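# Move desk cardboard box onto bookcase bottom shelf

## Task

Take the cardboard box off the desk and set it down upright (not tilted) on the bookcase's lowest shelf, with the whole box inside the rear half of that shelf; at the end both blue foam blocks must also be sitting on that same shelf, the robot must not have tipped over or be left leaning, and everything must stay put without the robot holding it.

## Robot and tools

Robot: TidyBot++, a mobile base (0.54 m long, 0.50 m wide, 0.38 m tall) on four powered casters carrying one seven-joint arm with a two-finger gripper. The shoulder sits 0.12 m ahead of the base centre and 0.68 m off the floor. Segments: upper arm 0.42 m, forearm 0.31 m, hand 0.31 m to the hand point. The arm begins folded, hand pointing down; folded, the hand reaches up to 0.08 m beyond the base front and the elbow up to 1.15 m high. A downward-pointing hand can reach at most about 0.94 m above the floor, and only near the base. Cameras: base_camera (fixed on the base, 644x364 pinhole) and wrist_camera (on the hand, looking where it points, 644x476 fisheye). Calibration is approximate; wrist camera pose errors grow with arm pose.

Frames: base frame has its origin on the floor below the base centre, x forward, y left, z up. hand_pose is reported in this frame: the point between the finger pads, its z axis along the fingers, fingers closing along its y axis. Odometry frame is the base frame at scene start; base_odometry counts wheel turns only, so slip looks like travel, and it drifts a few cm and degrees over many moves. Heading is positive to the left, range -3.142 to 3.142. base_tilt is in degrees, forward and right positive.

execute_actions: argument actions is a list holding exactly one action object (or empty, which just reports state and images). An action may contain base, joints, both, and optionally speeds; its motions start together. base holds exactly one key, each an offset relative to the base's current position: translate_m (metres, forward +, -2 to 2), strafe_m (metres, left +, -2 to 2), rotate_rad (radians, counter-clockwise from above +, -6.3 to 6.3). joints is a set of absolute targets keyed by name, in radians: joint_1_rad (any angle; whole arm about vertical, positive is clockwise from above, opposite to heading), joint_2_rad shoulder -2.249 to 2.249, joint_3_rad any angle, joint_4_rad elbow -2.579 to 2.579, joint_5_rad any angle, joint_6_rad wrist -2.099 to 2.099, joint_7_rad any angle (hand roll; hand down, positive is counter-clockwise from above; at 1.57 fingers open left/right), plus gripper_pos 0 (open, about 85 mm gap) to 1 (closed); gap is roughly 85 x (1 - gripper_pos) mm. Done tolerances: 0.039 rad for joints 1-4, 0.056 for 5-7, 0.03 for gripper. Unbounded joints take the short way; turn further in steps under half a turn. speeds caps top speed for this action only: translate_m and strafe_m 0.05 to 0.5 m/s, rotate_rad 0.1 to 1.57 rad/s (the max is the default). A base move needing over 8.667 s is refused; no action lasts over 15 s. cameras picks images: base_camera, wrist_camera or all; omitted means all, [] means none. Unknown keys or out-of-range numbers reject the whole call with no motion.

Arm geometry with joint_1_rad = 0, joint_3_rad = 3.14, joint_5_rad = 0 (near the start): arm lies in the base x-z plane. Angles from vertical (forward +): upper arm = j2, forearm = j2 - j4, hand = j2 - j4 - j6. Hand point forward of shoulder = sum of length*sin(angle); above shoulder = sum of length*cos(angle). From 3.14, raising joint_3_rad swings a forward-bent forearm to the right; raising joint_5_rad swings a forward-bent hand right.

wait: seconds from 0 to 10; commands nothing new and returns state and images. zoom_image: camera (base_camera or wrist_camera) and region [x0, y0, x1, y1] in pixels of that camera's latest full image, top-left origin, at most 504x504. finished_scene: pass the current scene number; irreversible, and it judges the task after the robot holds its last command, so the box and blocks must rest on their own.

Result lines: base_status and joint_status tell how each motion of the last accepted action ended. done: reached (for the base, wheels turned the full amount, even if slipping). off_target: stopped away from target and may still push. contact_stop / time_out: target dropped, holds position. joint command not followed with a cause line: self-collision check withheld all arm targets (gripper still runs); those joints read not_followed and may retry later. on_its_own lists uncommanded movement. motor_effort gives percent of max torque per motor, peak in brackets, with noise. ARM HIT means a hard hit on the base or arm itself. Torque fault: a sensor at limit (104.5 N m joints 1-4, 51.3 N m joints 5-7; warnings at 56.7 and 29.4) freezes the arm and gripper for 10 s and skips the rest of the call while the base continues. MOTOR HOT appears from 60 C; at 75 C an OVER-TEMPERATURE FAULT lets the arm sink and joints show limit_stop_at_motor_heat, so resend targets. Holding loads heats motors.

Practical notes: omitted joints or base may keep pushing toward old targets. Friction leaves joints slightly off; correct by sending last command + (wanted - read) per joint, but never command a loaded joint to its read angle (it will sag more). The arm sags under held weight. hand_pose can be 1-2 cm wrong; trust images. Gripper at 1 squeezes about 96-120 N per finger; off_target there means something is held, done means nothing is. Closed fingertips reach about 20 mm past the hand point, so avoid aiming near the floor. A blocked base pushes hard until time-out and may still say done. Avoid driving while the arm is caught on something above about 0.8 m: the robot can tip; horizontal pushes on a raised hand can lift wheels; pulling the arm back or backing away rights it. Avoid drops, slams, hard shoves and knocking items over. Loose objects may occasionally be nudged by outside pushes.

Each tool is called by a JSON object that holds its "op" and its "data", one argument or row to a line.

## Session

{"op": "execute_actions", "data": {
  "actions": []
}}

Scene clock: 0.00 s.
base_odometry: x=+0.000 y=+0.000 heading=+0.000 (m, m, rad; odometry frame)
base_tilt: forward=-0.1 right=+0.2 (deg)
base_status: not commanded
joint_positions: joint_1_rad=+0.023 joint_2_rad=-0.336 joint_3_rad=+3.145 joint_4_rad=-2.537 joint_5_rad=-0.031 joint_6_rad=-0.912 joint_7_rad=+1.594 gripper_pos=+0.000
joint_status: not commanded
motor_effort: joint_1_rad=+1 joint_2_rad=-2 joint_3_rad=+2 joint_4_rad=+12 joint_5_rad=-1 joint_6_rad=-1 joint_7_rad=+0 (%)
hand_pose: x=+0.2432 y=+0.0059 z=+0.5826 quat_wxyz=(-0.013, +1.000, -0.011, +0.014) (m; base frame)
pictures: base_camera, wrist_camera
camera_calibration (this result's frames):
wrist_camera: T_world_to_cam=[[-0.0354153, -0.996744, -0.072431, 0.0628534], [-0.999358, 0.0357113, -0.00279529, 0.298407], [0.0053728, 0.0722855, -0.99737, 0.71518], [0, 0, 0, 1]] pos_world=[0.296599, 0.000295104, 0.718685]
Images, in order (width x height): base_camera 644x364, wrist_camera 644x476.

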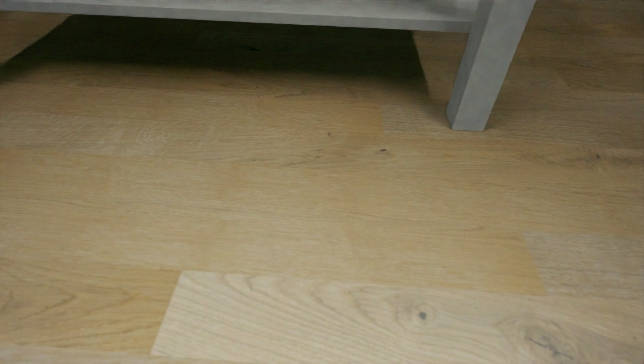

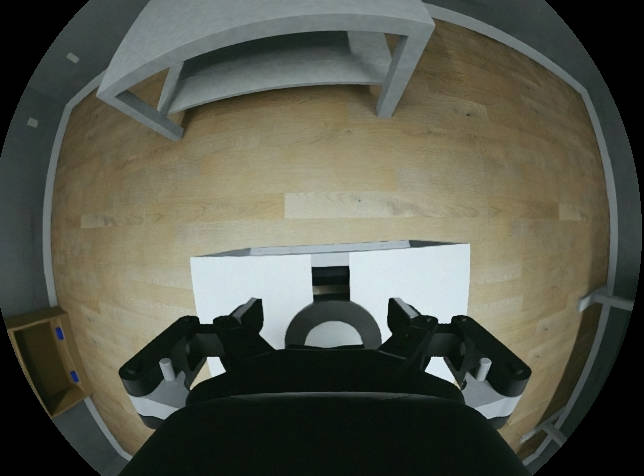

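{"op": "execute_actions", "data": {
  "actions": [
    {"joints":{"joint_1_rad":0,"joint_5_rad":0.01,"joint_7_rad":1.55,"joint_4_rad":-1.5,"joint_6_rad":-0.7},"base":{"rotate_rad":-1.6}}
  ]
}}

Scene clock: 2.57 s.
base_odometry: x=+0.000 y=+0.000 heading=-1.598 (m, m, rad; odometry frame)
base_tilt: forward=-0.1 right=+0.2 (deg)
base_status: done
joint_positions: joint_1_rad=+0.023 joint_2_rad=-0.336 joint_3_rad=+3.146 joint_4_rad=-1.514 joint_5_rad=-0.013 joint_6_rad=-0.723 joint_7_rad=+1.593 gripper_pos=+0.000
joint_status: all done
motor_effort: joint_1_rad=+1(2) joint_2_rad=-9(12) joint_3_rad=+1(3) joint_4_rad=+18(18) joint_5_rad=+0(0) joint_6_rad=+8(8) joint_7_rad=-1(1) (%)
hand_pose: x=+0.5651 y=-0.0088 z=+1.0985 quat_wxyz=(+0.007, +0.814, -0.004, +0.581) (m; base frame)
pictures: base_camera, wrist_camera
camera_calibration (this result's frames):
wrist_camera: T_world_to_cam=[[0.0237192, -0.999457, -0.0228558, 0.00901798], [-0.347925, 0.0131803, -0.93743, 1.28041], [0.937222, 0.0301871, -0.347424, -0.0118886], [0, 0, 0, 1]] pos_world=[0.456414, -0.0075042, 1.19637]
Images, in order (width x height): base_camera 644x364, wrist_camera 644x476.

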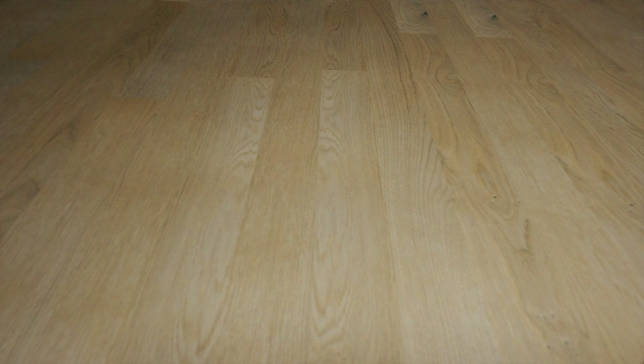

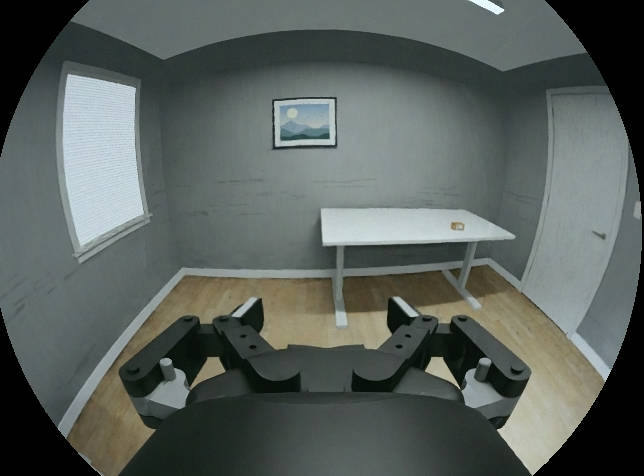

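{"op": "execute_actions", "data": {
  "actions": [
    {"base":{"rotate_rad":-0.52},"joints":{"joint_1_rad":-0.02,"joint_7_rad":1.53,"joint_6_rad":-1.1}}
  ],
  "cameras": []
}}

{"op": "execute_actions", "data": {
  "actions": [
    {"base":{"translate_m":1.2}}
  ]
}}

Scene clock: 4.40 s.
base_odometry: x=+0.000 y=+0.000 heading=-2.116 (m, m, rad; odometry frame)
base_tilt: forward=-0.1 right=+0.2 (deg)
base_status: done
joint_positions: joint_1_rad=+0.002 joint_2_rad=-0.336 joint_3_rad=+3.148 joint_4_rad=-1.510 joint_5_rad=-0.012 joint_6_rad=-1.098 joint_7_rad=+1.573 gripper_pos=+0.000
joint_status: all done
motor_effort: joint_1_rad=+1(2) joint_2_rad=-9(11) joint_3_rad=+1(3) joint_4_rad=+17(19) joint_5_rad=-1(1) joint_6_rad=+7(8) joint_7_rad=-1(1) (%)
hand_pose: x=+0.5080 y=+0.0007 z=+0.9999 quat_wxyz=(-0.005, +0.907, -0.004, +0.421) (m; base frame)
pictures: none
No camera images: the call's "cameras" was empty. Leave "cameras" out to get every camera's image.

Scene clock: 8.17 s.
base_odometry: x=-0.625 y=-1.025 heading=-2.117 (m, m, rad; odometry frame)
base_tilt: forward=-0.1 right=+0.2 (deg)
base_status: done
joint_positions: joint_1_rad=+0.002 joint_2_rad=-0.335 joint_3_rad=+3.148 joint_4_rad=-1.510 joint_5_rad=-0.011 joint_6_rad=-1.098 joint_7_rad=+1.573 gripper_pos=+0.000
joint_status: not commanded
motor_effort: joint_1_rad=+1(0) joint_2_rad=-8(12) joint_3_rad=+1(2) joint_4_rad=+17(18) joint_5_rad=+0(1) joint_6_rad=+7(7) joint_7_rad=-1(0) (%)
hand_pose: x=+0.5084 y=+0.0006 z=+0.9996 quat_wxyz=(-0.005, +0.907, -0.004, +0.421) (m; base frame)
pictures: base_camera, wrist_camera
camera_calibration (this result's frames):
wrist_camera: T_world_to_cam=[[0.0224752, -0.998314, -0.0535185, 0.0487993], [-0.664764, 0.0250603, -0.746633, 1.13818], [0.746716, 0.0523579, -0.663079, 0.418975], [0, 0, 0, 1]] pos_world=[0.44267, -0.00174282, 1.13023]
Images, in order (width x height): base_camera 644x364, wrist_camera 644x476.

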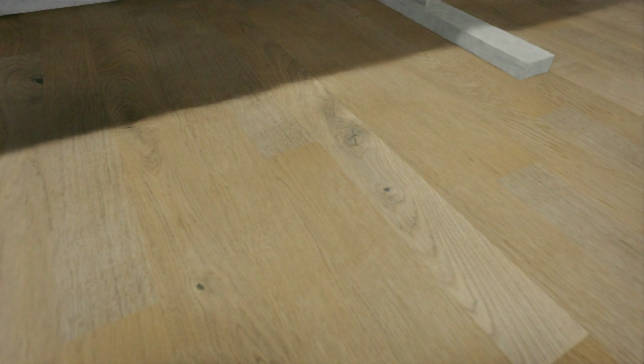

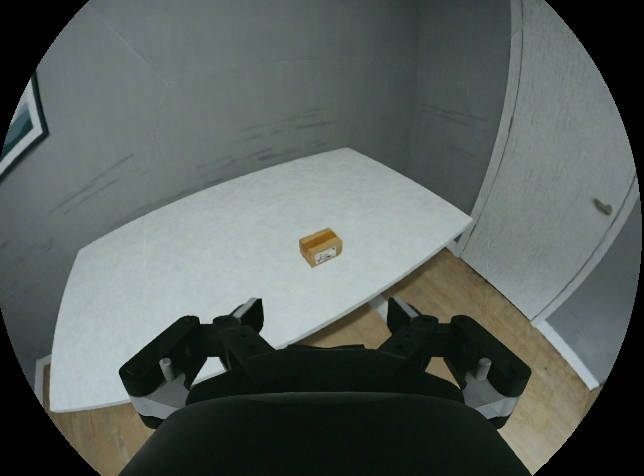

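{"op": "zoom_image", "data": {
  "camera": "wrist_camera",
  "region": [270, 210, 370, 290]
}}

Region (270, 210, 370, 290) of wrist_camera's 644x476 image, scaled by 5.040; it fills the top 403 rows of this view, and the rest is white.

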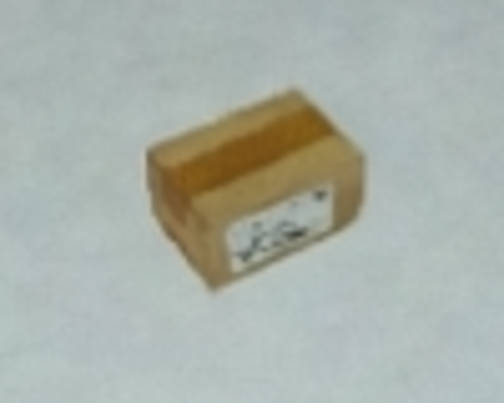

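{"op": "execute_actions", "data": {
  "actions": [
    {"base":{"translate_m":0.2},"joints":{"joint_1_rad":-0.05,"joint_2_rad":0.49,"joint_4_rad":-0.76,"joint_6_rad":-1.88,"joint_7_rad":0.55}}
  ],
  "cameras": ["wrist_camera"]
}}

Scene clock: 12.33 s.
base_odometry: x=-0.729 y=-1.195 heading=-2.119 (m, m, rad; odometry frame)
base_tilt: forward=-0.1 right=+0.2 (deg)
base_status: done
joint_positions: joint_1_rad=-0.022 joint_2_rad=+0.480 joint_3_rad=+3.148 joint_4_rad=-0.779 joint_5_rad=-0.011 joint_6_rad=-1.855 joint_7_rad=+0.590 gripper_pos=+0.000
joint_status: all done
motor_effort: joint_1_rad=+1(1) joint_2_rad=-37(39) joint_3_rad=+1(3) joint_4_rad=+14(18) joint_5_rad=+0(2) joint_6_rad=+0(8) joint_7_rad=+0(1) (%)
hand_pose: x=+0.6211 y=+0.0132 z=+0.8404 quat_wxyz=(-0.010, +0.887, -0.462, +0.011) (m; base frame)
pictures: wrist_camera
camera_calibration (this result's frames):
wrist_camera: T_world_to_cam=[[-0.826242, -0.558433, -0.0740086, 0.588839], [-0.560886, 0.827736, 0.0161128, 0.377829], [0.0522617, 0.0548235, -0.997127, 0.940635], [0, 0, 0, 1]] pos_world=[0.649283, -0.0354846, 0.975424]
Images, in order (width x height): wrist_camera 644x476.

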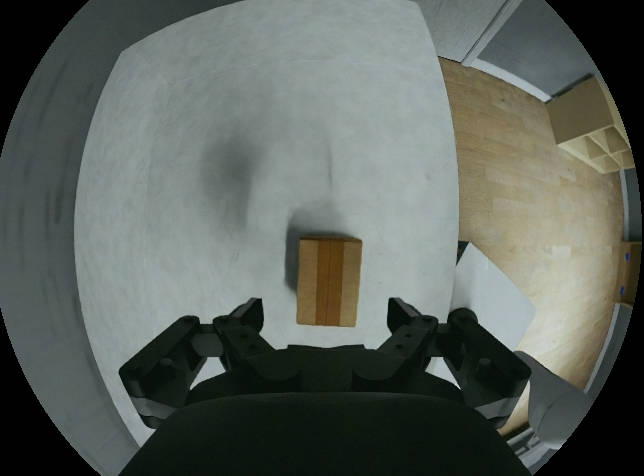

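{"op": "execute_actions", "data": {
  "actions": [
    {"joints":{"joint_2_rad":0.47,"joint_4_rad":-1.135,"joint_6_rad":-1.51}}
  ],
  "cameras": ["wrist_camera"]
}}

{"op": "execute_actions", "data": {
  "actions": [
    {"joints":{"gripper_pos":1}}
  ],
  "cameras": ["wrist_camera"]
}}

Scene clock: 14.27 s.
base_odometry: x=-0.729 y=-1.195 heading=-2.119 (m, m, rad; odometry frame)
base_tilt: forward=-0.1 right=+0.1 (deg)
base_status: not commanded
joint_positions: joint_1_rad=-0.022 joint_2_rad=+0.480 joint_3_rad=+3.148 joint_4_rad=-1.119 joint_5_rad=-0.011 joint_6_rad=-1.534 joint_7_rad=+0.590 gripper_pos=+0.000
joint_status: all done
motor_effort: joint_1_rad=+1(1) joint_2_rad=-39(40) joint_3_rad=+1(1) joint_4_rad=+15(15) joint_5_rad=-1(1) joint_6_rad=-1(0) joint_7_rad=+0(0) (%)
hand_pose: x=+0.6300 y=+0.0131 z=+0.7349 quat_wxyz=(-0.005, +0.886, -0.464, +0.002) (m; base frame)
pictures: wrist_camera
camera_calibration (this result's frames):
wrist_camera: T_world_to_cam=[[-0.829483, -0.555538, -0.0577567, 0.578451], [-0.557571, 0.82968, 0.0272963, 0.374248], [0.0327554, 0.0548453, -0.997957, 0.847877], [0, 0, 0, 1]] pos_world=[0.660713, -0.0356562, 0.869339]
Images, in order (width x height): wrist_camera 644x476.

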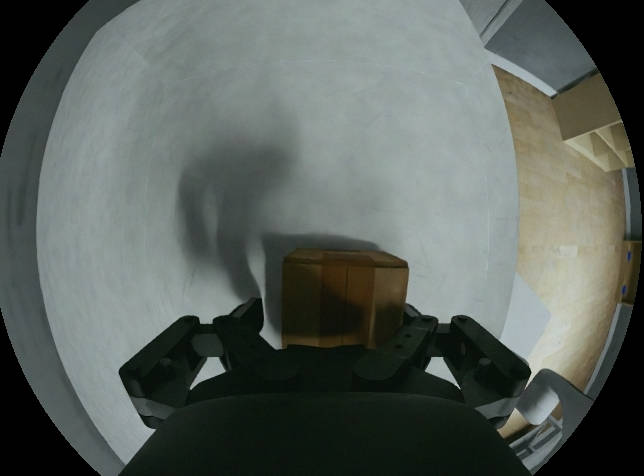

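Scene clock: 15.37 s.
base_odometry: x=-0.729 y=-1.195 heading=-2.119 (m, m, rad; odometry frame)
base_tilt: forward=-0.1 right=+0.1 (deg)
base_status: not commanded
joint_positions: joint_1_rad=-0.023 joint_2_rad=+0.473 joint_3_rad=+3.148 joint_4_rad=-1.123 joint_5_rad=-0.009 joint_6_rad=-1.534 joint_7_rad=+0.590 gripper_pos=+0.346
joint_status: gripper_pos off_target (ended at +0.346, target +1.000)
motor_effort: joint_1_rad=+1(0) joint_2_rad=-40(40) joint_3_rad=+0(0) joint_4_rad=+15(16) joint_5_rad=-1(2) joint_6_rad=-1(2) joint_7_rad=+0(0) (%)
hand_pose: x=+0.6283 y=+0.0131 z=+0.7371 quat_wxyz=(-0.005, +0.886, -0.463, +0.003) (m; base frame)
pictures: wrist_camera
camera_calibration (this result's frames):
wrist_camera: T_world_to_cam=[[-0.828817, -0.556384, -0.0591494, 0.577807], [-0.558403, 0.829203, 0.0246747, 0.375765], [0.0353182, 0.05348, -0.997944, 0.84847], [0, 0, 0, 1]] pos_world=[0.658759, -0.0354788, 0.871631]
Images, in order (width x height): wrist_camera 644x476.

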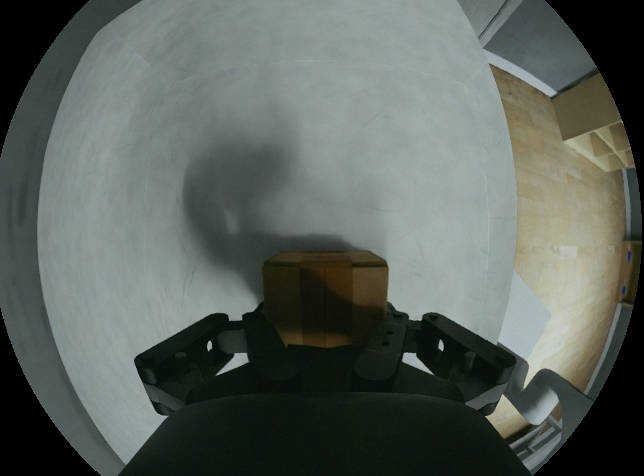

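{"op": "execute_actions", "data": {
  "actions": [
    {"joints":{"joint_2_rad":0.43,"joint_7_rad":1.61}}
  ],
  "cameras": []
}}

{"op": "execute_actions", "data": {
  "actions": [
    {"joints":{"joint_2_rad":0.47}}
  ],
  "cameras": []
}}

{"op": "execute_actions", "data": {
  "actions": [
    {"joints":{"gripper_pos":0}}
  ],
  "cameras": []
}}

{"op": "execute_actions", "data": {
  "actions": [
    {"joints":{"joint_2_rad":0.13}}
  ],
  "cameras": ["wrist_camera"]
}}

{"op": "execute_actions", "data": {
  "actions": [
    {"joints":{"joint_4_rad":-1.865,"joint_6_rad":-0.04},"base":{"translate_m":-0.125}}
  ],
  "cameras": ["wrist_camera"]
}}

Scene clock: 17.63 s.
base_odometry: x=-0.729 y=-1.195 heading=-2.119 (m, m, rad; odometry frame)
base_tilt: forward=-0.1 right=+0.2 (deg)
base_status: not commanded
joint_positions: joint_1_rad=-0.023 joint_2_rad=+0.451 joint_3_rad=+3.148 joint_4_rad=-1.123 joint_5_rad=-0.009 joint_6_rad=-1.534 joint_7_rad=+1.588 gripper_pos=+0.346
joint_status: all done
motor_effort: joint_1_rad=+1(1) joint_2_rad=-39(40) joint_3_rad=+1(1) joint_4_rad=+15(15) joint_5_rad=+0(1) joint_6_rad=+0(0) joint_7_rad=+0(0) (%)
hand_pose: x=+0.6270 y=+0.0131 z=+0.7482 quat_wxyz=(-0.003, +1.000, +0.017, +0.016) (m; base frame)
pictures: none
No camera images: the call's "cameras" was empty. Leave "cameras" out to get every camera's image.

Scene clock: 18.37 s.
base_odometry: x=-0.729 y=-1.195 heading=-2.119 (m, m, rad; odometry frame)
base_tilt: forward=-0.1 right=+0.1 (deg)
base_status: not commanded
joint_positions: joint_1_rad=-0.023 joint_2_rad=+0.467 joint_3_rad=+3.148 joint_4_rad=-1.123 joint_5_rad=-0.009 joint_6_rad=-1.534 joint_7_rad=+1.588 gripper_pos=+0.346
joint_status: all done
motor_effort: joint_1_rad=+1(1) joint_2_rad=-40(41) joint_3_rad=+1(1) joint_4_rad=+15(16) joint_5_rad=-1(1) joint_6_rad=+0(0) joint_7_rad=+0(0) (%)
hand_pose: x=+0.6279 y=+0.0131 z=+0.7400 quat_wxyz=(-0.003, +1.000, +0.017, +0.008) (m; base frame)
pictures: none
No camera images: the call's "cameras" was empty. Leave "cameras" out to get every camera's image.

Scene clock: 19.47 s.
base_odometry: x=-0.729 y=-1.195 heading=-2.119 (m, m, rad; odometry frame)
base_tilt: forward=-0.1 right=+0.2 (deg)
base_status: not commanded
joint_positions: joint_1_rad=-0.023 joint_2_rad=+0.467 joint_3_rad=+3.148 joint_4_rad=-1.123 joint_5_rad=-0.009 joint_6_rad=-1.534 joint_7_rad=+1.588 gripper_pos=+0.000
joint_status: all done
motor_effort: joint_1_rad=+1(1) joint_2_rad=-38(40) joint_3_rad=+1(1) joint_4_rad=+15(16) joint_5_rad=-1(1) joint_6_rad=+0(0) joint_7_rad=+0(0) (%)
hand_pose: x=+0.6279 y=+0.0131 z=+0.7400 quat_wxyz=(-0.003, +1.000, +0.017, +0.008) (m; base frame)
pictures: none
No camera images: the call's "cameras" was empty. Leave "cameras" out to get every camera's image.

Scene clock: 21.10 s.
base_odometry: x=-0.729 y=-1.195 heading=-2.119 (m, m, rad; odometry frame)
base_tilt: forward=-0.1 right=+0.2 (deg)
base_status: not commanded
joint_positions: joint_1_rad=-0.023 joint_2_rad=+0.125 joint_3_rad=+3.148 joint_4_rad=-1.123 joint_5_rad=-0.009 joint_6_rad=-1.534 joint_7_rad=+1.588 gripper_pos=+0.000
joint_status: all done
motor_effort: joint_1_rad=+1(1) joint_2_rad=-26(41) joint_3_rad=+1(1) joint_4_rad=+16(16) joint_5_rad=-2(1) joint_6_rad=+3(3) joint_7_rad=+0(1) (%)
hand_pose: x=+0.5788 y=+0.0120 z=+0.9076 quat_wxyz=(-0.004, +0.984, +0.017, +0.179) (m; base frame)
pictures: wrist_camera
camera_calibration (this result's frames):
wrist_camera: T_world_to_cam=[[0.0362974, -0.998023, -0.0513148, 0.0436443], [-0.944619, -0.0175059, -0.327701, 0.898285], [0.326155, 0.0603676, -0.943387, 0.802575], [0, 0, 0, 1]] pos_world=[0.585189, 0.0108337, 1.05375]
Images, in order (width x height): wrist_camera 644x476.

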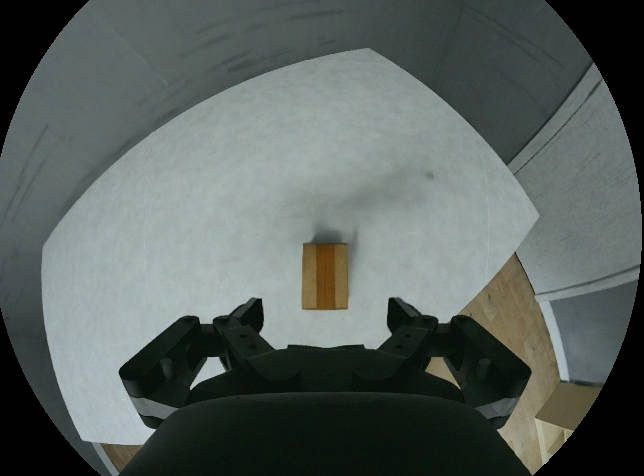

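Scene clock: 23.20 s.
base_odometry: x=-0.664 y=-1.089 heading=-2.120 (m, m, rad; odometry frame)
base_tilt: forward=-0.1 right=+0.1 (deg)
base_status: done
joint_positions: joint_1_rad=-0.027 joint_2_rad=+0.123 joint_3_rad=+3.148 joint_4_rad=-1.848 joint_5_rad=-0.009 joint_6_rad=-0.062 joint_7_rad=+1.588 gripper_pos=+0.000
joint_status: all done
motor_effort: joint_1_rad=+1(4) joint_2_rad=-28(31) joint_3_rad=+2(3) joint_4_rad=+18(18) joint_5_rad=+0(1) joint_6_rad=+7(8) joint_7_rad=-1(1) (%)
hand_pose: x=+0.7386 y=+0.0144 z=+0.8382 quat_wxyz=(-0.003, +0.850, +0.012, +0.526) (m; base frame)
pictures: wrist_camera
camera_calibration (this result's frames):
wrist_camera: T_world_to_cam=[[0.0590122, -0.997872, -0.0277309, 0.000210026], [-0.468446, -0.00315088, -0.883486, 1.14053], [0.881519, 0.065127, -0.467635, -0.124237], [0, 0, 0, 1]] pos_world=[0.643782, 0.0118944, 0.949552]
Images, in order (width x height): wrist_camera 644x476.

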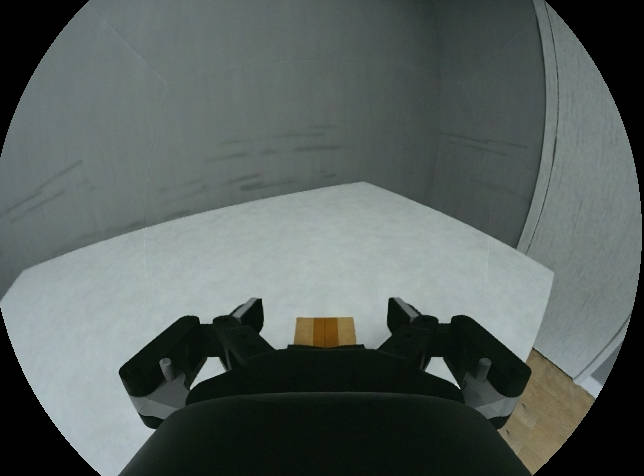

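{"op": "execute_actions", "data": {
  "actions": [
    {"joints":{"joint_2_rad":0.292}}
  ],
  "cameras": ["wrist_camera"]
}}

{"op": "execute_actions", "data": {
  "actions": [
    {"joints":{"gripper_pos":1}}
  ],
  "cameras": ["wrist_camera"]
}}

Scene clock: 24.60 s.
base_odometry: x=-0.664 y=-1.089 heading=-2.120 (m, m, rad; odometry frame)
base_tilt: forward=-0.1 right=+0.2 (deg)
base_status: not commanded
joint_positions: joint_1_rad=-0.027 joint_2_rad=+0.291 joint_3_rad=+3.148 joint_4_rad=-1.852 joint_5_rad=-0.009 joint_6_rad=-0.059 joint_7_rad=+1.588 gripper_pos=+0.000
joint_status: all done
motor_effort: joint_1_rad=+1(1) joint_2_rad=-33(37) joint_3_rad=+1(1) joint_4_rad=+16(18) joint_5_rad=+0(0) joint_6_rad=+7(7) joint_7_rad=+0(0) (%)
hand_pose: x=+0.7552 y=+0.0149 z=+0.7312 quat_wxyz=(-0.002, +0.891, +0.013, +0.453) (m; base frame)
pictures: wrist_camera
camera_calibration (this result's frames):
wrist_camera: T_world_to_cam=[[0.0538752, -0.998011, -0.0327265, 0.00423602], [-0.610069, -0.0069516, -0.792318, 1.09409], [0.790514, 0.0626517, -0.609231, -0.0166343], [0, 0, 0, 1]] pos_world=[0.68039, 0.0128754, 0.856868]
Images, in order (width x height): wrist_camera 644x476.

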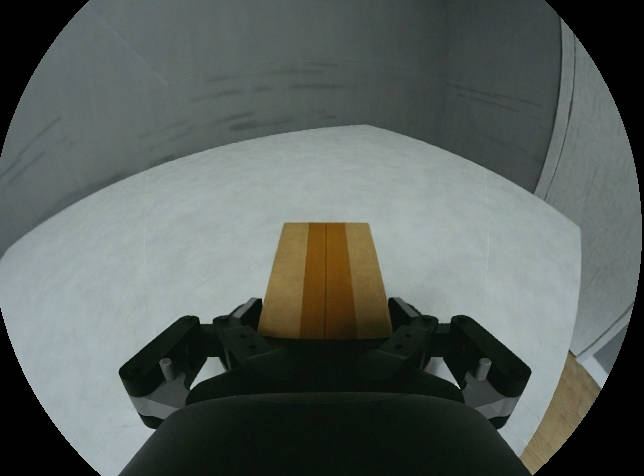

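Scene clock: 25.70 s.
base_odometry: x=-0.664 y=-1.089 heading=-2.120 (m, m, rad; odometry frame)
base_tilt: forward=-0.1 right=+0.2 (deg)
base_status: not commanded
joint_positions: joint_1_rad=-0.028 joint_2_rad=+0.285 joint_3_rad=+3.148 joint_4_rad=-1.852 joint_5_rad=-0.009 joint_6_rad=-0.055 joint_7_rad=+1.588 gripper_pos=+0.348
joint_status: gripper_pos off_target (ended at +0.348, target +1.000)
motor_effort: joint_1_rad=+1(2) joint_2_rad=-32(33) joint_3_rad=+1(2) joint_4_rad=+16(16) joint_5_rad=+0(1) joint_6_rad=+6(7) joint_7_rad=-1(0) (%)
hand_pose: x=+0.7555 y=+0.0155 z=+0.7359 quat_wxyz=(-0.003, +0.889, +0.014, +0.457) (m; base frame)
pictures: wrist_camera
camera_calibration (this result's frames):
wrist_camera: T_world_to_cam=[[0.0550576, -0.997956, -0.032429, 0.00382429], [-0.602439, -0.00730113, -0.798132, 1.09656], [0.796264, 0.0634797, -0.60161, -0.024002], [0, 0, 0, 1]] pos_world=[0.679512, 0.0133463, 0.860884]
Images, in order (width x height): wrist_camera 644x476.

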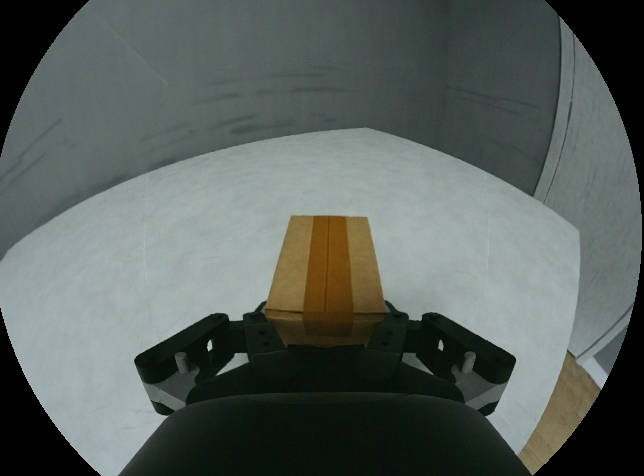

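{"op": "execute_actions", "data": {
  "actions": [
    {"joints":{"joint_2_rad":0.05,"joint_1_rad":0.02}}
  ],
  "cameras": ["wrist_camera"]
}}

{"op": "execute_actions", "data": {
  "actions": [
    {"base":{"rotate_rad":-2.64}}
  ]
}}

Scene clock: 27.60 s.
base_odometry: x=-0.664 y=-1.089 heading=-2.120 (m, m, rad; odometry frame)
base_tilt: forward=-0.1 right=+0.2 (deg)
base_status: not commanded
joint_positions: joint_1_rad=-0.004 joint_2_rad=+0.053 joint_3_rad=+3.148 joint_4_rad=-1.860 joint_5_rad=-0.009 joint_6_rad=-0.055 joint_7_rad=+1.588 gripper_pos=+0.348
joint_status: all done
motor_effort: joint_1_rad=+1(2) joint_2_rad=-28(36) joint_3_rad=+1(1) joint_4_rad=+19(20) joint_5_rad=-1(1) joint_6_rad=+9(9) joint_7_rad=+0(0) (%)
hand_pose: x=+0.7244 y=+0.0002 z=+0.8758 quat_wxyz=(+0.003, +0.833, +0.002, +0.553) (m; base frame)
pictures: wrist_camera
camera_calibration (this result's frames):
wrist_camera: T_world_to_cam=[[0.0378621, -0.998954, -0.0256237, 0.00137654], [-0.410716, 0.00781953, -0.91173, 1.14994], [0.910977, 0.0450441, -0.40999, -0.165025], [0, 0, 0, 1]] pos_world=[0.62258, -0.000183506, 0.980812]
Images, in order (width x height): wrist_camera 644x476.

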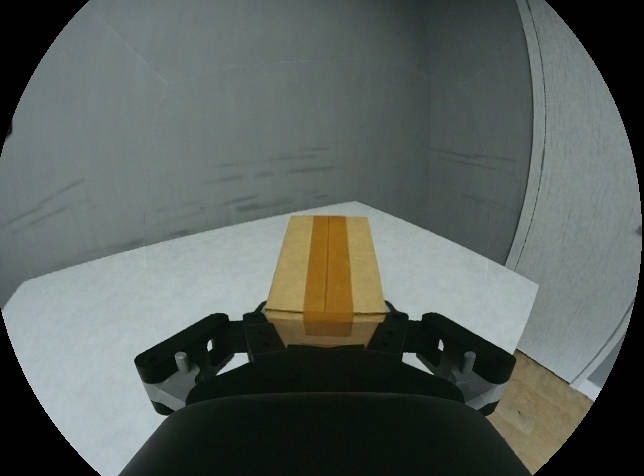

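Scene clock: 30.63 s.
base_odometry: x=-0.665 y=-1.089 heading=+1.525 (m, m, rad; odometry frame)
base_tilt: forward=-0.1 right=+0.1 (deg)
base_status: done
joint_positions: joint_1_rad=+0.009 joint_2_rad=+0.056 joint_3_rad=+3.147 joint_4_rad=-1.860 joint_5_rad=-0.009 joint_6_rad=-0.055 joint_7_rad=+1.588 gripper_pos=+0.348
joint_status: not commanded
motor_effort: joint_1_rad=+1(5) joint_2_rad=-27(31) joint_3_rad=+1(5) joint_4_rad=+19(21) joint_5_rad=-1(1) joint_6_rad=+9(10) joint_7_rad=+0(1) (%)
hand_pose: x=+0.7249 y=-0.0073 z=+0.8740 quat_wxyz=(+0.006, +0.834, -0.003, +0.552) (m; base frame)
pictures: base_camera, wrist_camera
camera_calibration (this result's frames):
wrist_camera: T_world_to_cam=[[0.0253208, -0.999347, -0.0257735, 0.00297158], [-0.413221, 0.0130131, -0.910538, 1.14942], [0.910279, 0.0337057, -0.412621, -0.163132], [0, 0, 0, 1]] pos_world=[0.623385, -0.00648943, 0.979355]
Images, in order (width x height): base_camera 644x364, wrist_camera 644x476.

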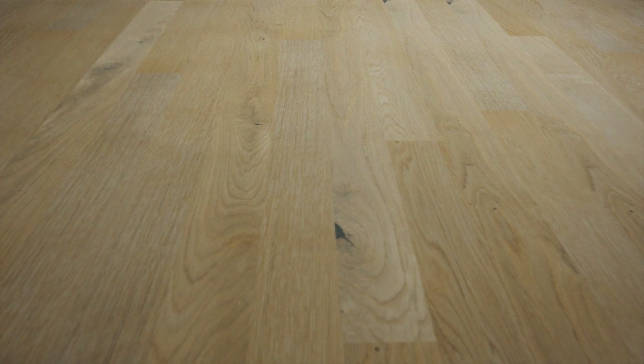

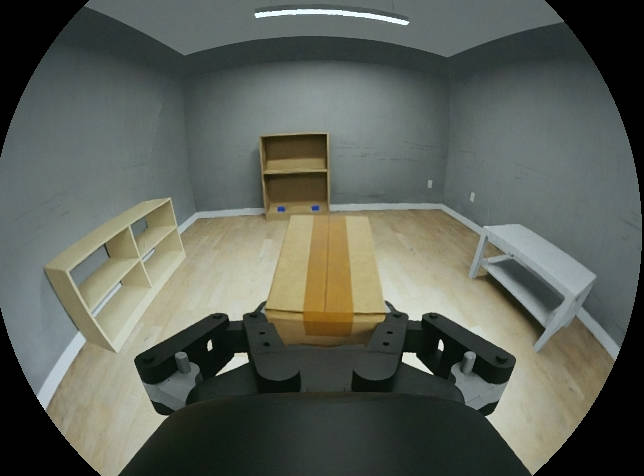

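{"op": "execute_actions", "data": {
  "actions": [
    {"base":{"strafe_m":0.3},"joints":{"joint_2_rad":1.57,"joint_4_rad":-1.25,"joint_6_rad":0.66}}
  ],
  "cameras": []
}}

{"op": "execute_actions", "data": {
  "actions": [
    {"base":{"translate_m":2.0}}
  ]
}}

Scene clock: 33.93 s.
base_odometry: x=-0.964 y=-1.074 heading=+1.524 (m, m, rad; odometry frame)
base_tilt: forward=-0.1 right=+0.2 (deg)
base_status: done
joint_positions: joint_1_rad=+0.010 joint_2_rad=+1.572 joint_3_rad=+3.141 joint_4_rad=-1.273 joint_5_rad=-0.009 joint_6_rad=+0.627 joint_7_rad=+1.588 gripper_pos=+0.348
joint_status: all done
motor_effort: joint_1_rad=+1(5) joint_2_rad=-54(59) joint_3_rad=+1(2) joint_4_rad=+9(19) joint_5_rad=-1(1) joint_6_rad=+8(9) joint_7_rad=+0(1) (%)
hand_pose: x=+0.8800 y=-0.0078 z=+0.1931 quat_wxyz=(+0.007, +0.895, -0.002, +0.445) (m; base frame)
pictures: none
No camera images: the call's "cameras" was empty. Leave "cameras" out to get every camera's image.

Scene clock: 39.30 s.
base_odometry: x=-0.874 y=+0.924 heading=+1.525 (m, m, rad; odometry frame)
base_tilt: forward=-0.1 right=+0.2 (deg)
base_status: done
joint_positions: joint_1_rad=+0.011 joint_2_rad=+1.572 joint_3_rad=+3.141 joint_4_rad=-1.266 joint_5_rad=-0.009 joint_6_rad=+0.630 joint_7_rad=+1.588 gripper_pos=+0.348
joint_status: not commanded
motor_effort: joint_1_rad=+1(5) joint_2_rad=-54(56) joint_3_rad=+0(2) joint_4_rad=+9(10) joint_5_rad=-1(0) joint_6_rad=+8(8) joint_7_rad=-1(0) (%)
hand_pose: x=+0.8839 y=-0.0084 z=+0.1960 quat_wxyz=(+0.007, +0.893, -0.002, +0.450) (m; base frame)
pictures: base_camera, wrist_camera
camera_calibration (this result's frames):
wrist_camera: T_world_to_cam=[[0.0183279, -0.999378, -0.0301314, -0.012582], [-0.61493, 0.0124955, -0.788482, 0.75217], [0.788368, 0.0329799, -0.614319, -0.440351], [0, 0, 0, 1]] pos_world=[0.809922, -0.00745016, 0.322178]
Images, in order (width x height): base_camera 644x364, wrist_camera 644x476.

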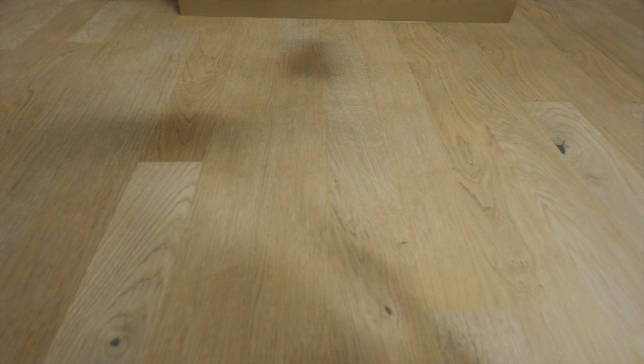

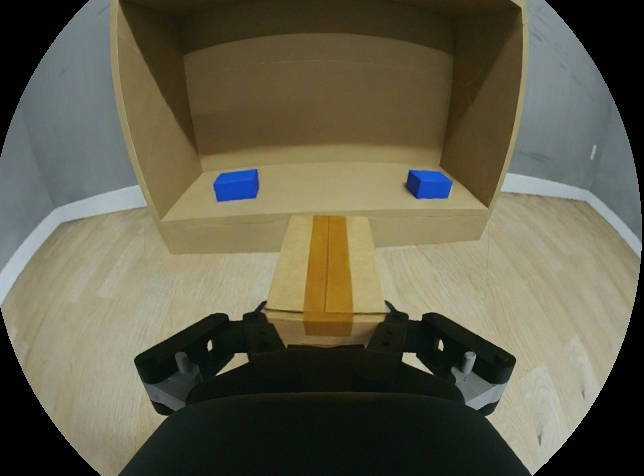

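{"op": "execute_actions", "data": {
  "actions": [
    {"base":{"translate_m":0.41}}
  ]
}}

{"op": "execute_actions", "data": {
  "actions": [
    {"joints":{"joint_2_rad":1.72,"joint_4_rad":-1.06,"joint_6_rad":0.6}}
  ]
}}

Scene clock: 43.53 s.
base_odometry: x=-0.856 y=+1.333 heading=+1.526 (m, m, rad; odometry frame)
base_tilt: forward=-0.1 right=+0.2 (deg)
base_status: done
joint_positions: joint_1_rad=+0.012 joint_2_rad=+1.573 joint_3_rad=+3.141 joint_4_rad=-1.261 joint_5_rad=-0.009 joint_6_rad=+0.631 joint_7_rad=+1.588 gripper_pos=+0.348
joint_status: not commanded
motor_effort: joint_1_rad=+1(9) joint_2_rad=-55(56) joint_3_rad=+1(4) joint_4_rad=+9(10) joint_5_rad=-1(2) joint_6_rad=+8(8) joint_7_rad=+0(0) (%)
hand_pose: x=+0.8862 y=-0.0093 z=+0.1976 quat_wxyz=(+0.007, +0.892, -0.002, +0.452) (m; base frame)
pictures: base_camera, wrist_camera
camera_calibration (this result's frames):
wrist_camera: T_world_to_cam=[[0.0175517, -0.999402, -0.0298076, -0.0128202], [-0.610928, 0.01288, -0.791581, 0.751852], [0.791492, 0.0321039, -0.610336, -0.444739], [0, 0, 0, 1]] pos_world=[0.81156, -0.00821846, 0.323329]
Images, in order (width x height): base_camera 644x364, wrist_camera 644x476.

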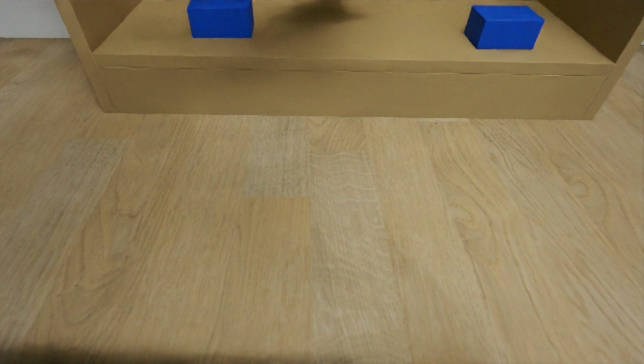

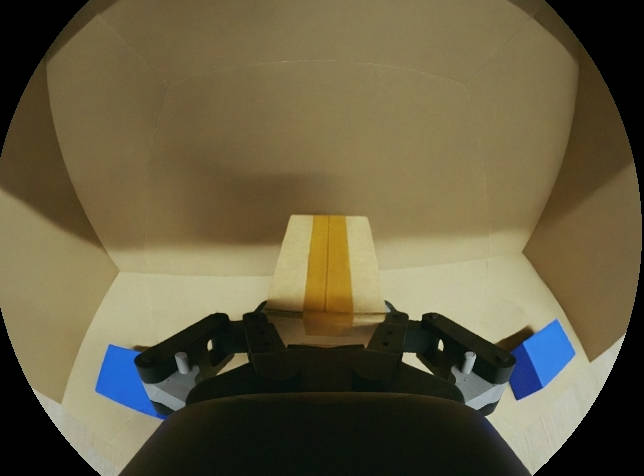

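Scene clock: 45.00 s.
base_odometry: x=-0.856 y=+1.333 heading=+1.526 (m, m, rad; odometry frame)
base_tilt: forward=-0.1 right=+0.1 (deg)
base_status: not commanded
joint_positions: joint_1_rad=+0.012 joint_2_rad=+1.725 joint_3_rad=+3.141 joint_4_rad=-1.080 joint_5_rad=-0.009 joint_6_rad=+0.616 joint_7_rad=+1.588 gripper_pos=+0.348
joint_status: all done
motor_effort: joint_1_rad=+1(1) joint_2_rad=-54(57) joint_3_rad=+1(1) joint_4_rad=+10(10) joint_5_rad=-1(1) joint_6_rad=+8(8) joint_7_rad=+0(0) (%)
hand_pose: x=+0.8918 y=-0.0093 z=+0.1396 quat_wxyz=(+0.007, +0.889, -0.002, +0.458) (m; base frame)
pictures: base_camera, wrist_camera
camera_calibration (this result's frames):
wrist_camera: T_world_to_cam=[[0.0179441, -0.999402, -0.0295525, -0.0150759], [-0.600729, 0.0128509, -0.79935, 0.701349], [0.799252, 0.0320967, -0.600139, -0.492874], [0, 0, 0, 1]] pos_world=[0.815521, -0.00826021, 0.264385]
Images, in order (width x height): base_camera 644x364, wrist_camera 644x476.

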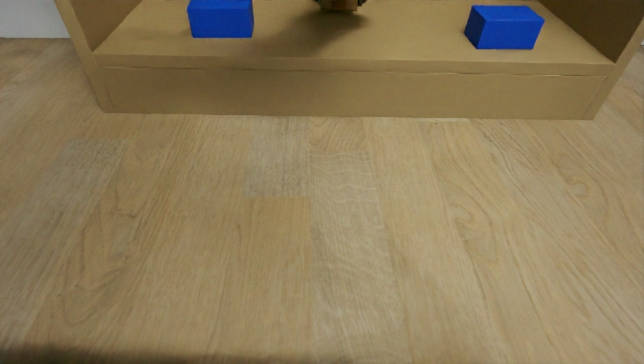

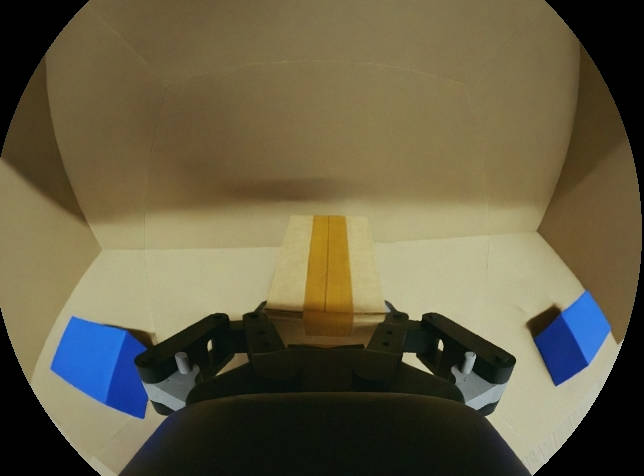

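{"op": "execute_actions", "data": {
  "actions": [
    {"base":{"translate_m":0.035},"joints":{"joint_2_rad":1.74}}
  ]
}}

{"op": "execute_actions", "data": {
  "actions": [
    {"joints":{"gripper_pos":0}}
  ],
  "cameras": []
}}

{"op": "execute_actions", "data": {
  "actions": [
    {"base":{"translate_m":-0.12},"joints":{"joint_2_rad":1.7}}
  ]
}}

Scene clock: 46.33 s.
base_odometry: x=-0.854 y=+1.368 heading=+1.527 (m, m, rad; odometry frame)
base_tilt: forward=-0.1 right=+0.2 (deg)
base_status: done
joint_positions: joint_1_rad=+0.013 joint_2_rad=+1.741 joint_3_rad=+3.141 joint_4_rad=-1.076 joint_5_rad=-0.009 joint_6_rad=+0.616 joint_7_rad=+1.588 gripper_pos=+0.348
joint_status: all done
motor_effort: joint_1_rad=+1(9) joint_2_rad=-54(56) joint_3_rad=+0(1) joint_4_rad=+9(11) joint_5_rad=+0(2) joint_6_rad=+7(9) joint_7_rad=+0(0) (%)
hand_pose: x=+0.8854 y=-0.0099 z=+0.1291 quat_wxyz=(+0.007, +0.891, -0.003, +0.453) (m; base frame)
pictures: base_camera, wrist_camera
camera_calibration (this result's frames):
wrist_camera: T_world_to_cam=[[0.0168052, -0.999414, -0.0298238, -0.0148302], [-0.609582, 0.0134024, -0.79261, 0.696082], [0.792545, 0.0315, -0.609, -0.486966], [0, 0, 0, 1]] pos_world=[0.810511, -0.00881119, 0.254717]
Images, in order (width x height): base_camera 644x364, wrist_camera 644x476.

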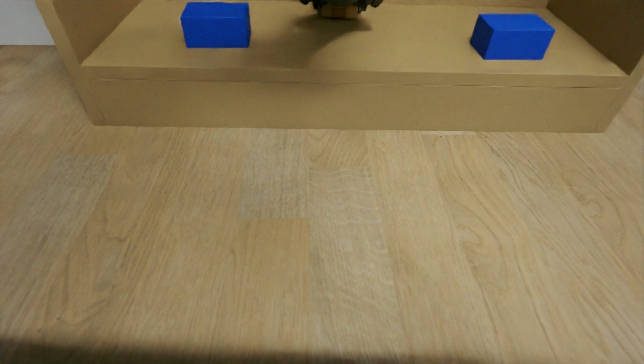

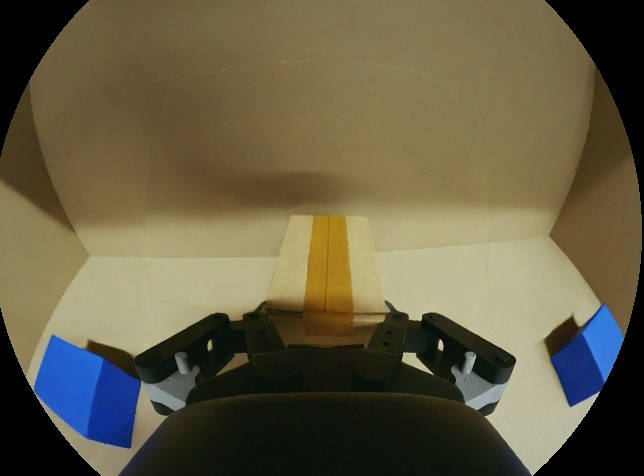

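Scene clock: 47.43 s.
base_odometry: x=-0.854 y=+1.368 heading=+1.527 (m, m, rad; odometry frame)
base_tilt: forward=-0.1 right=+0.1 (deg)
base_status: not commanded
joint_positions: joint_1_rad=+0.013 joint_2_rad=+1.741 joint_3_rad=+3.141 joint_4_rad=-1.076 joint_5_rad=-0.009 joint_6_rad=+0.616 joint_7_rad=+1.588 gripper_pos=+0.000
joint_status: all done
motor_effort: joint_1_rad=+1(1) joint_2_rad=-52(54) joint_3_rad=+0(1) joint_4_rad=+9(9) joint_5_rad=+0(0) joint_6_rad=+7(8) joint_7_rad=+0(0) (%)
hand_pose: x=+0.8854 y=-0.0099 z=+0.1291 quat_wxyz=(+0.007, +0.891, -0.003, +0.453) (m; base frame)
pictures: none
No camera images: the call's "cameras" was empty. Leave "cameras" out to get every camera's image.

Scene clock: 48.80 s.
base_odometry: x=-0.860 y=+1.248 heading=+1.527 (m, m, rad; odometry frame)
base_tilt: forward=-0.1 right=+0.2 (deg)
base_status: done
joint_positions: joint_1_rad=+0.015 joint_2_rad=+1.703 joint_3_rad=+3.142 joint_4_rad=-1.069 joint_5_rad=-0.009 joint_6_rad=+0.616 joint_7_rad=+1.588 gripper_pos=+0.000
joint_status: all done
motor_effort: joint_1_rad=+1(9) joint_2_rad=-53(56) joint_3_rad=+0(2) joint_4_rad=+9(11) joint_5_rad=+0(1) joint_6_rad=+7(8) joint_7_rad=+0(0) (%)
hand_pose: x=+0.9090 y=-0.0118 z=+0.1612 quat_wxyz=(+0.008, +0.881, -0.003, +0.473) (m; base frame)
pictures: base_camera, wrist_camera
camera_calibration (this result's frames):
wrist_camera: T_world_to_cam=[[0.0163306, -0.999469, -0.0281959, -0.0159541], [-0.573507, 0.0137365, -0.819086, 0.707464], [0.819038, 0.0295468, -0.572978, -0.515921], [0, 0, 0, 1]] pos_world=[0.828555, -0.0104199, 0.283413]
Images, in order (width x height): base_camera 644x364, wrist_camera 644x476.

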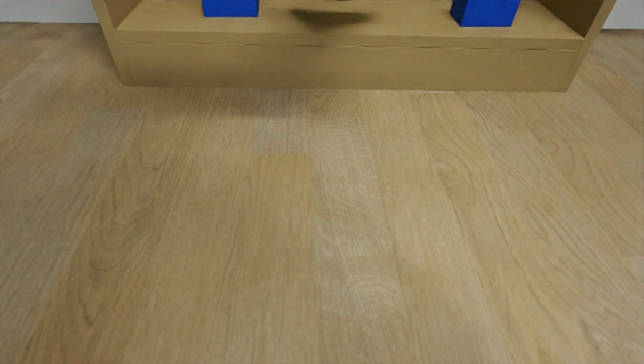

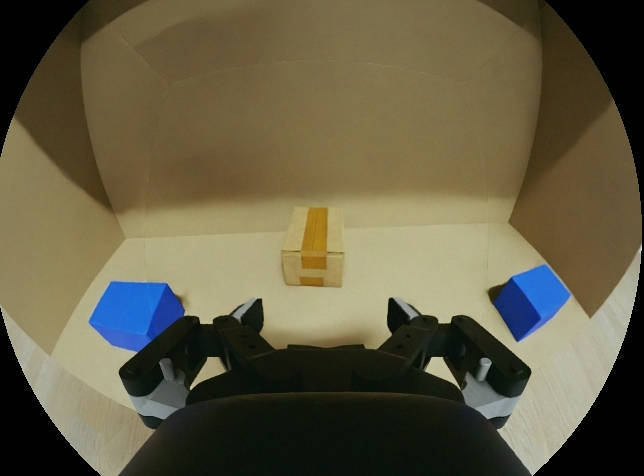

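{"op": "finished_scene", "data": {
  "scene": 2
}}

The scene is finished: the task was done.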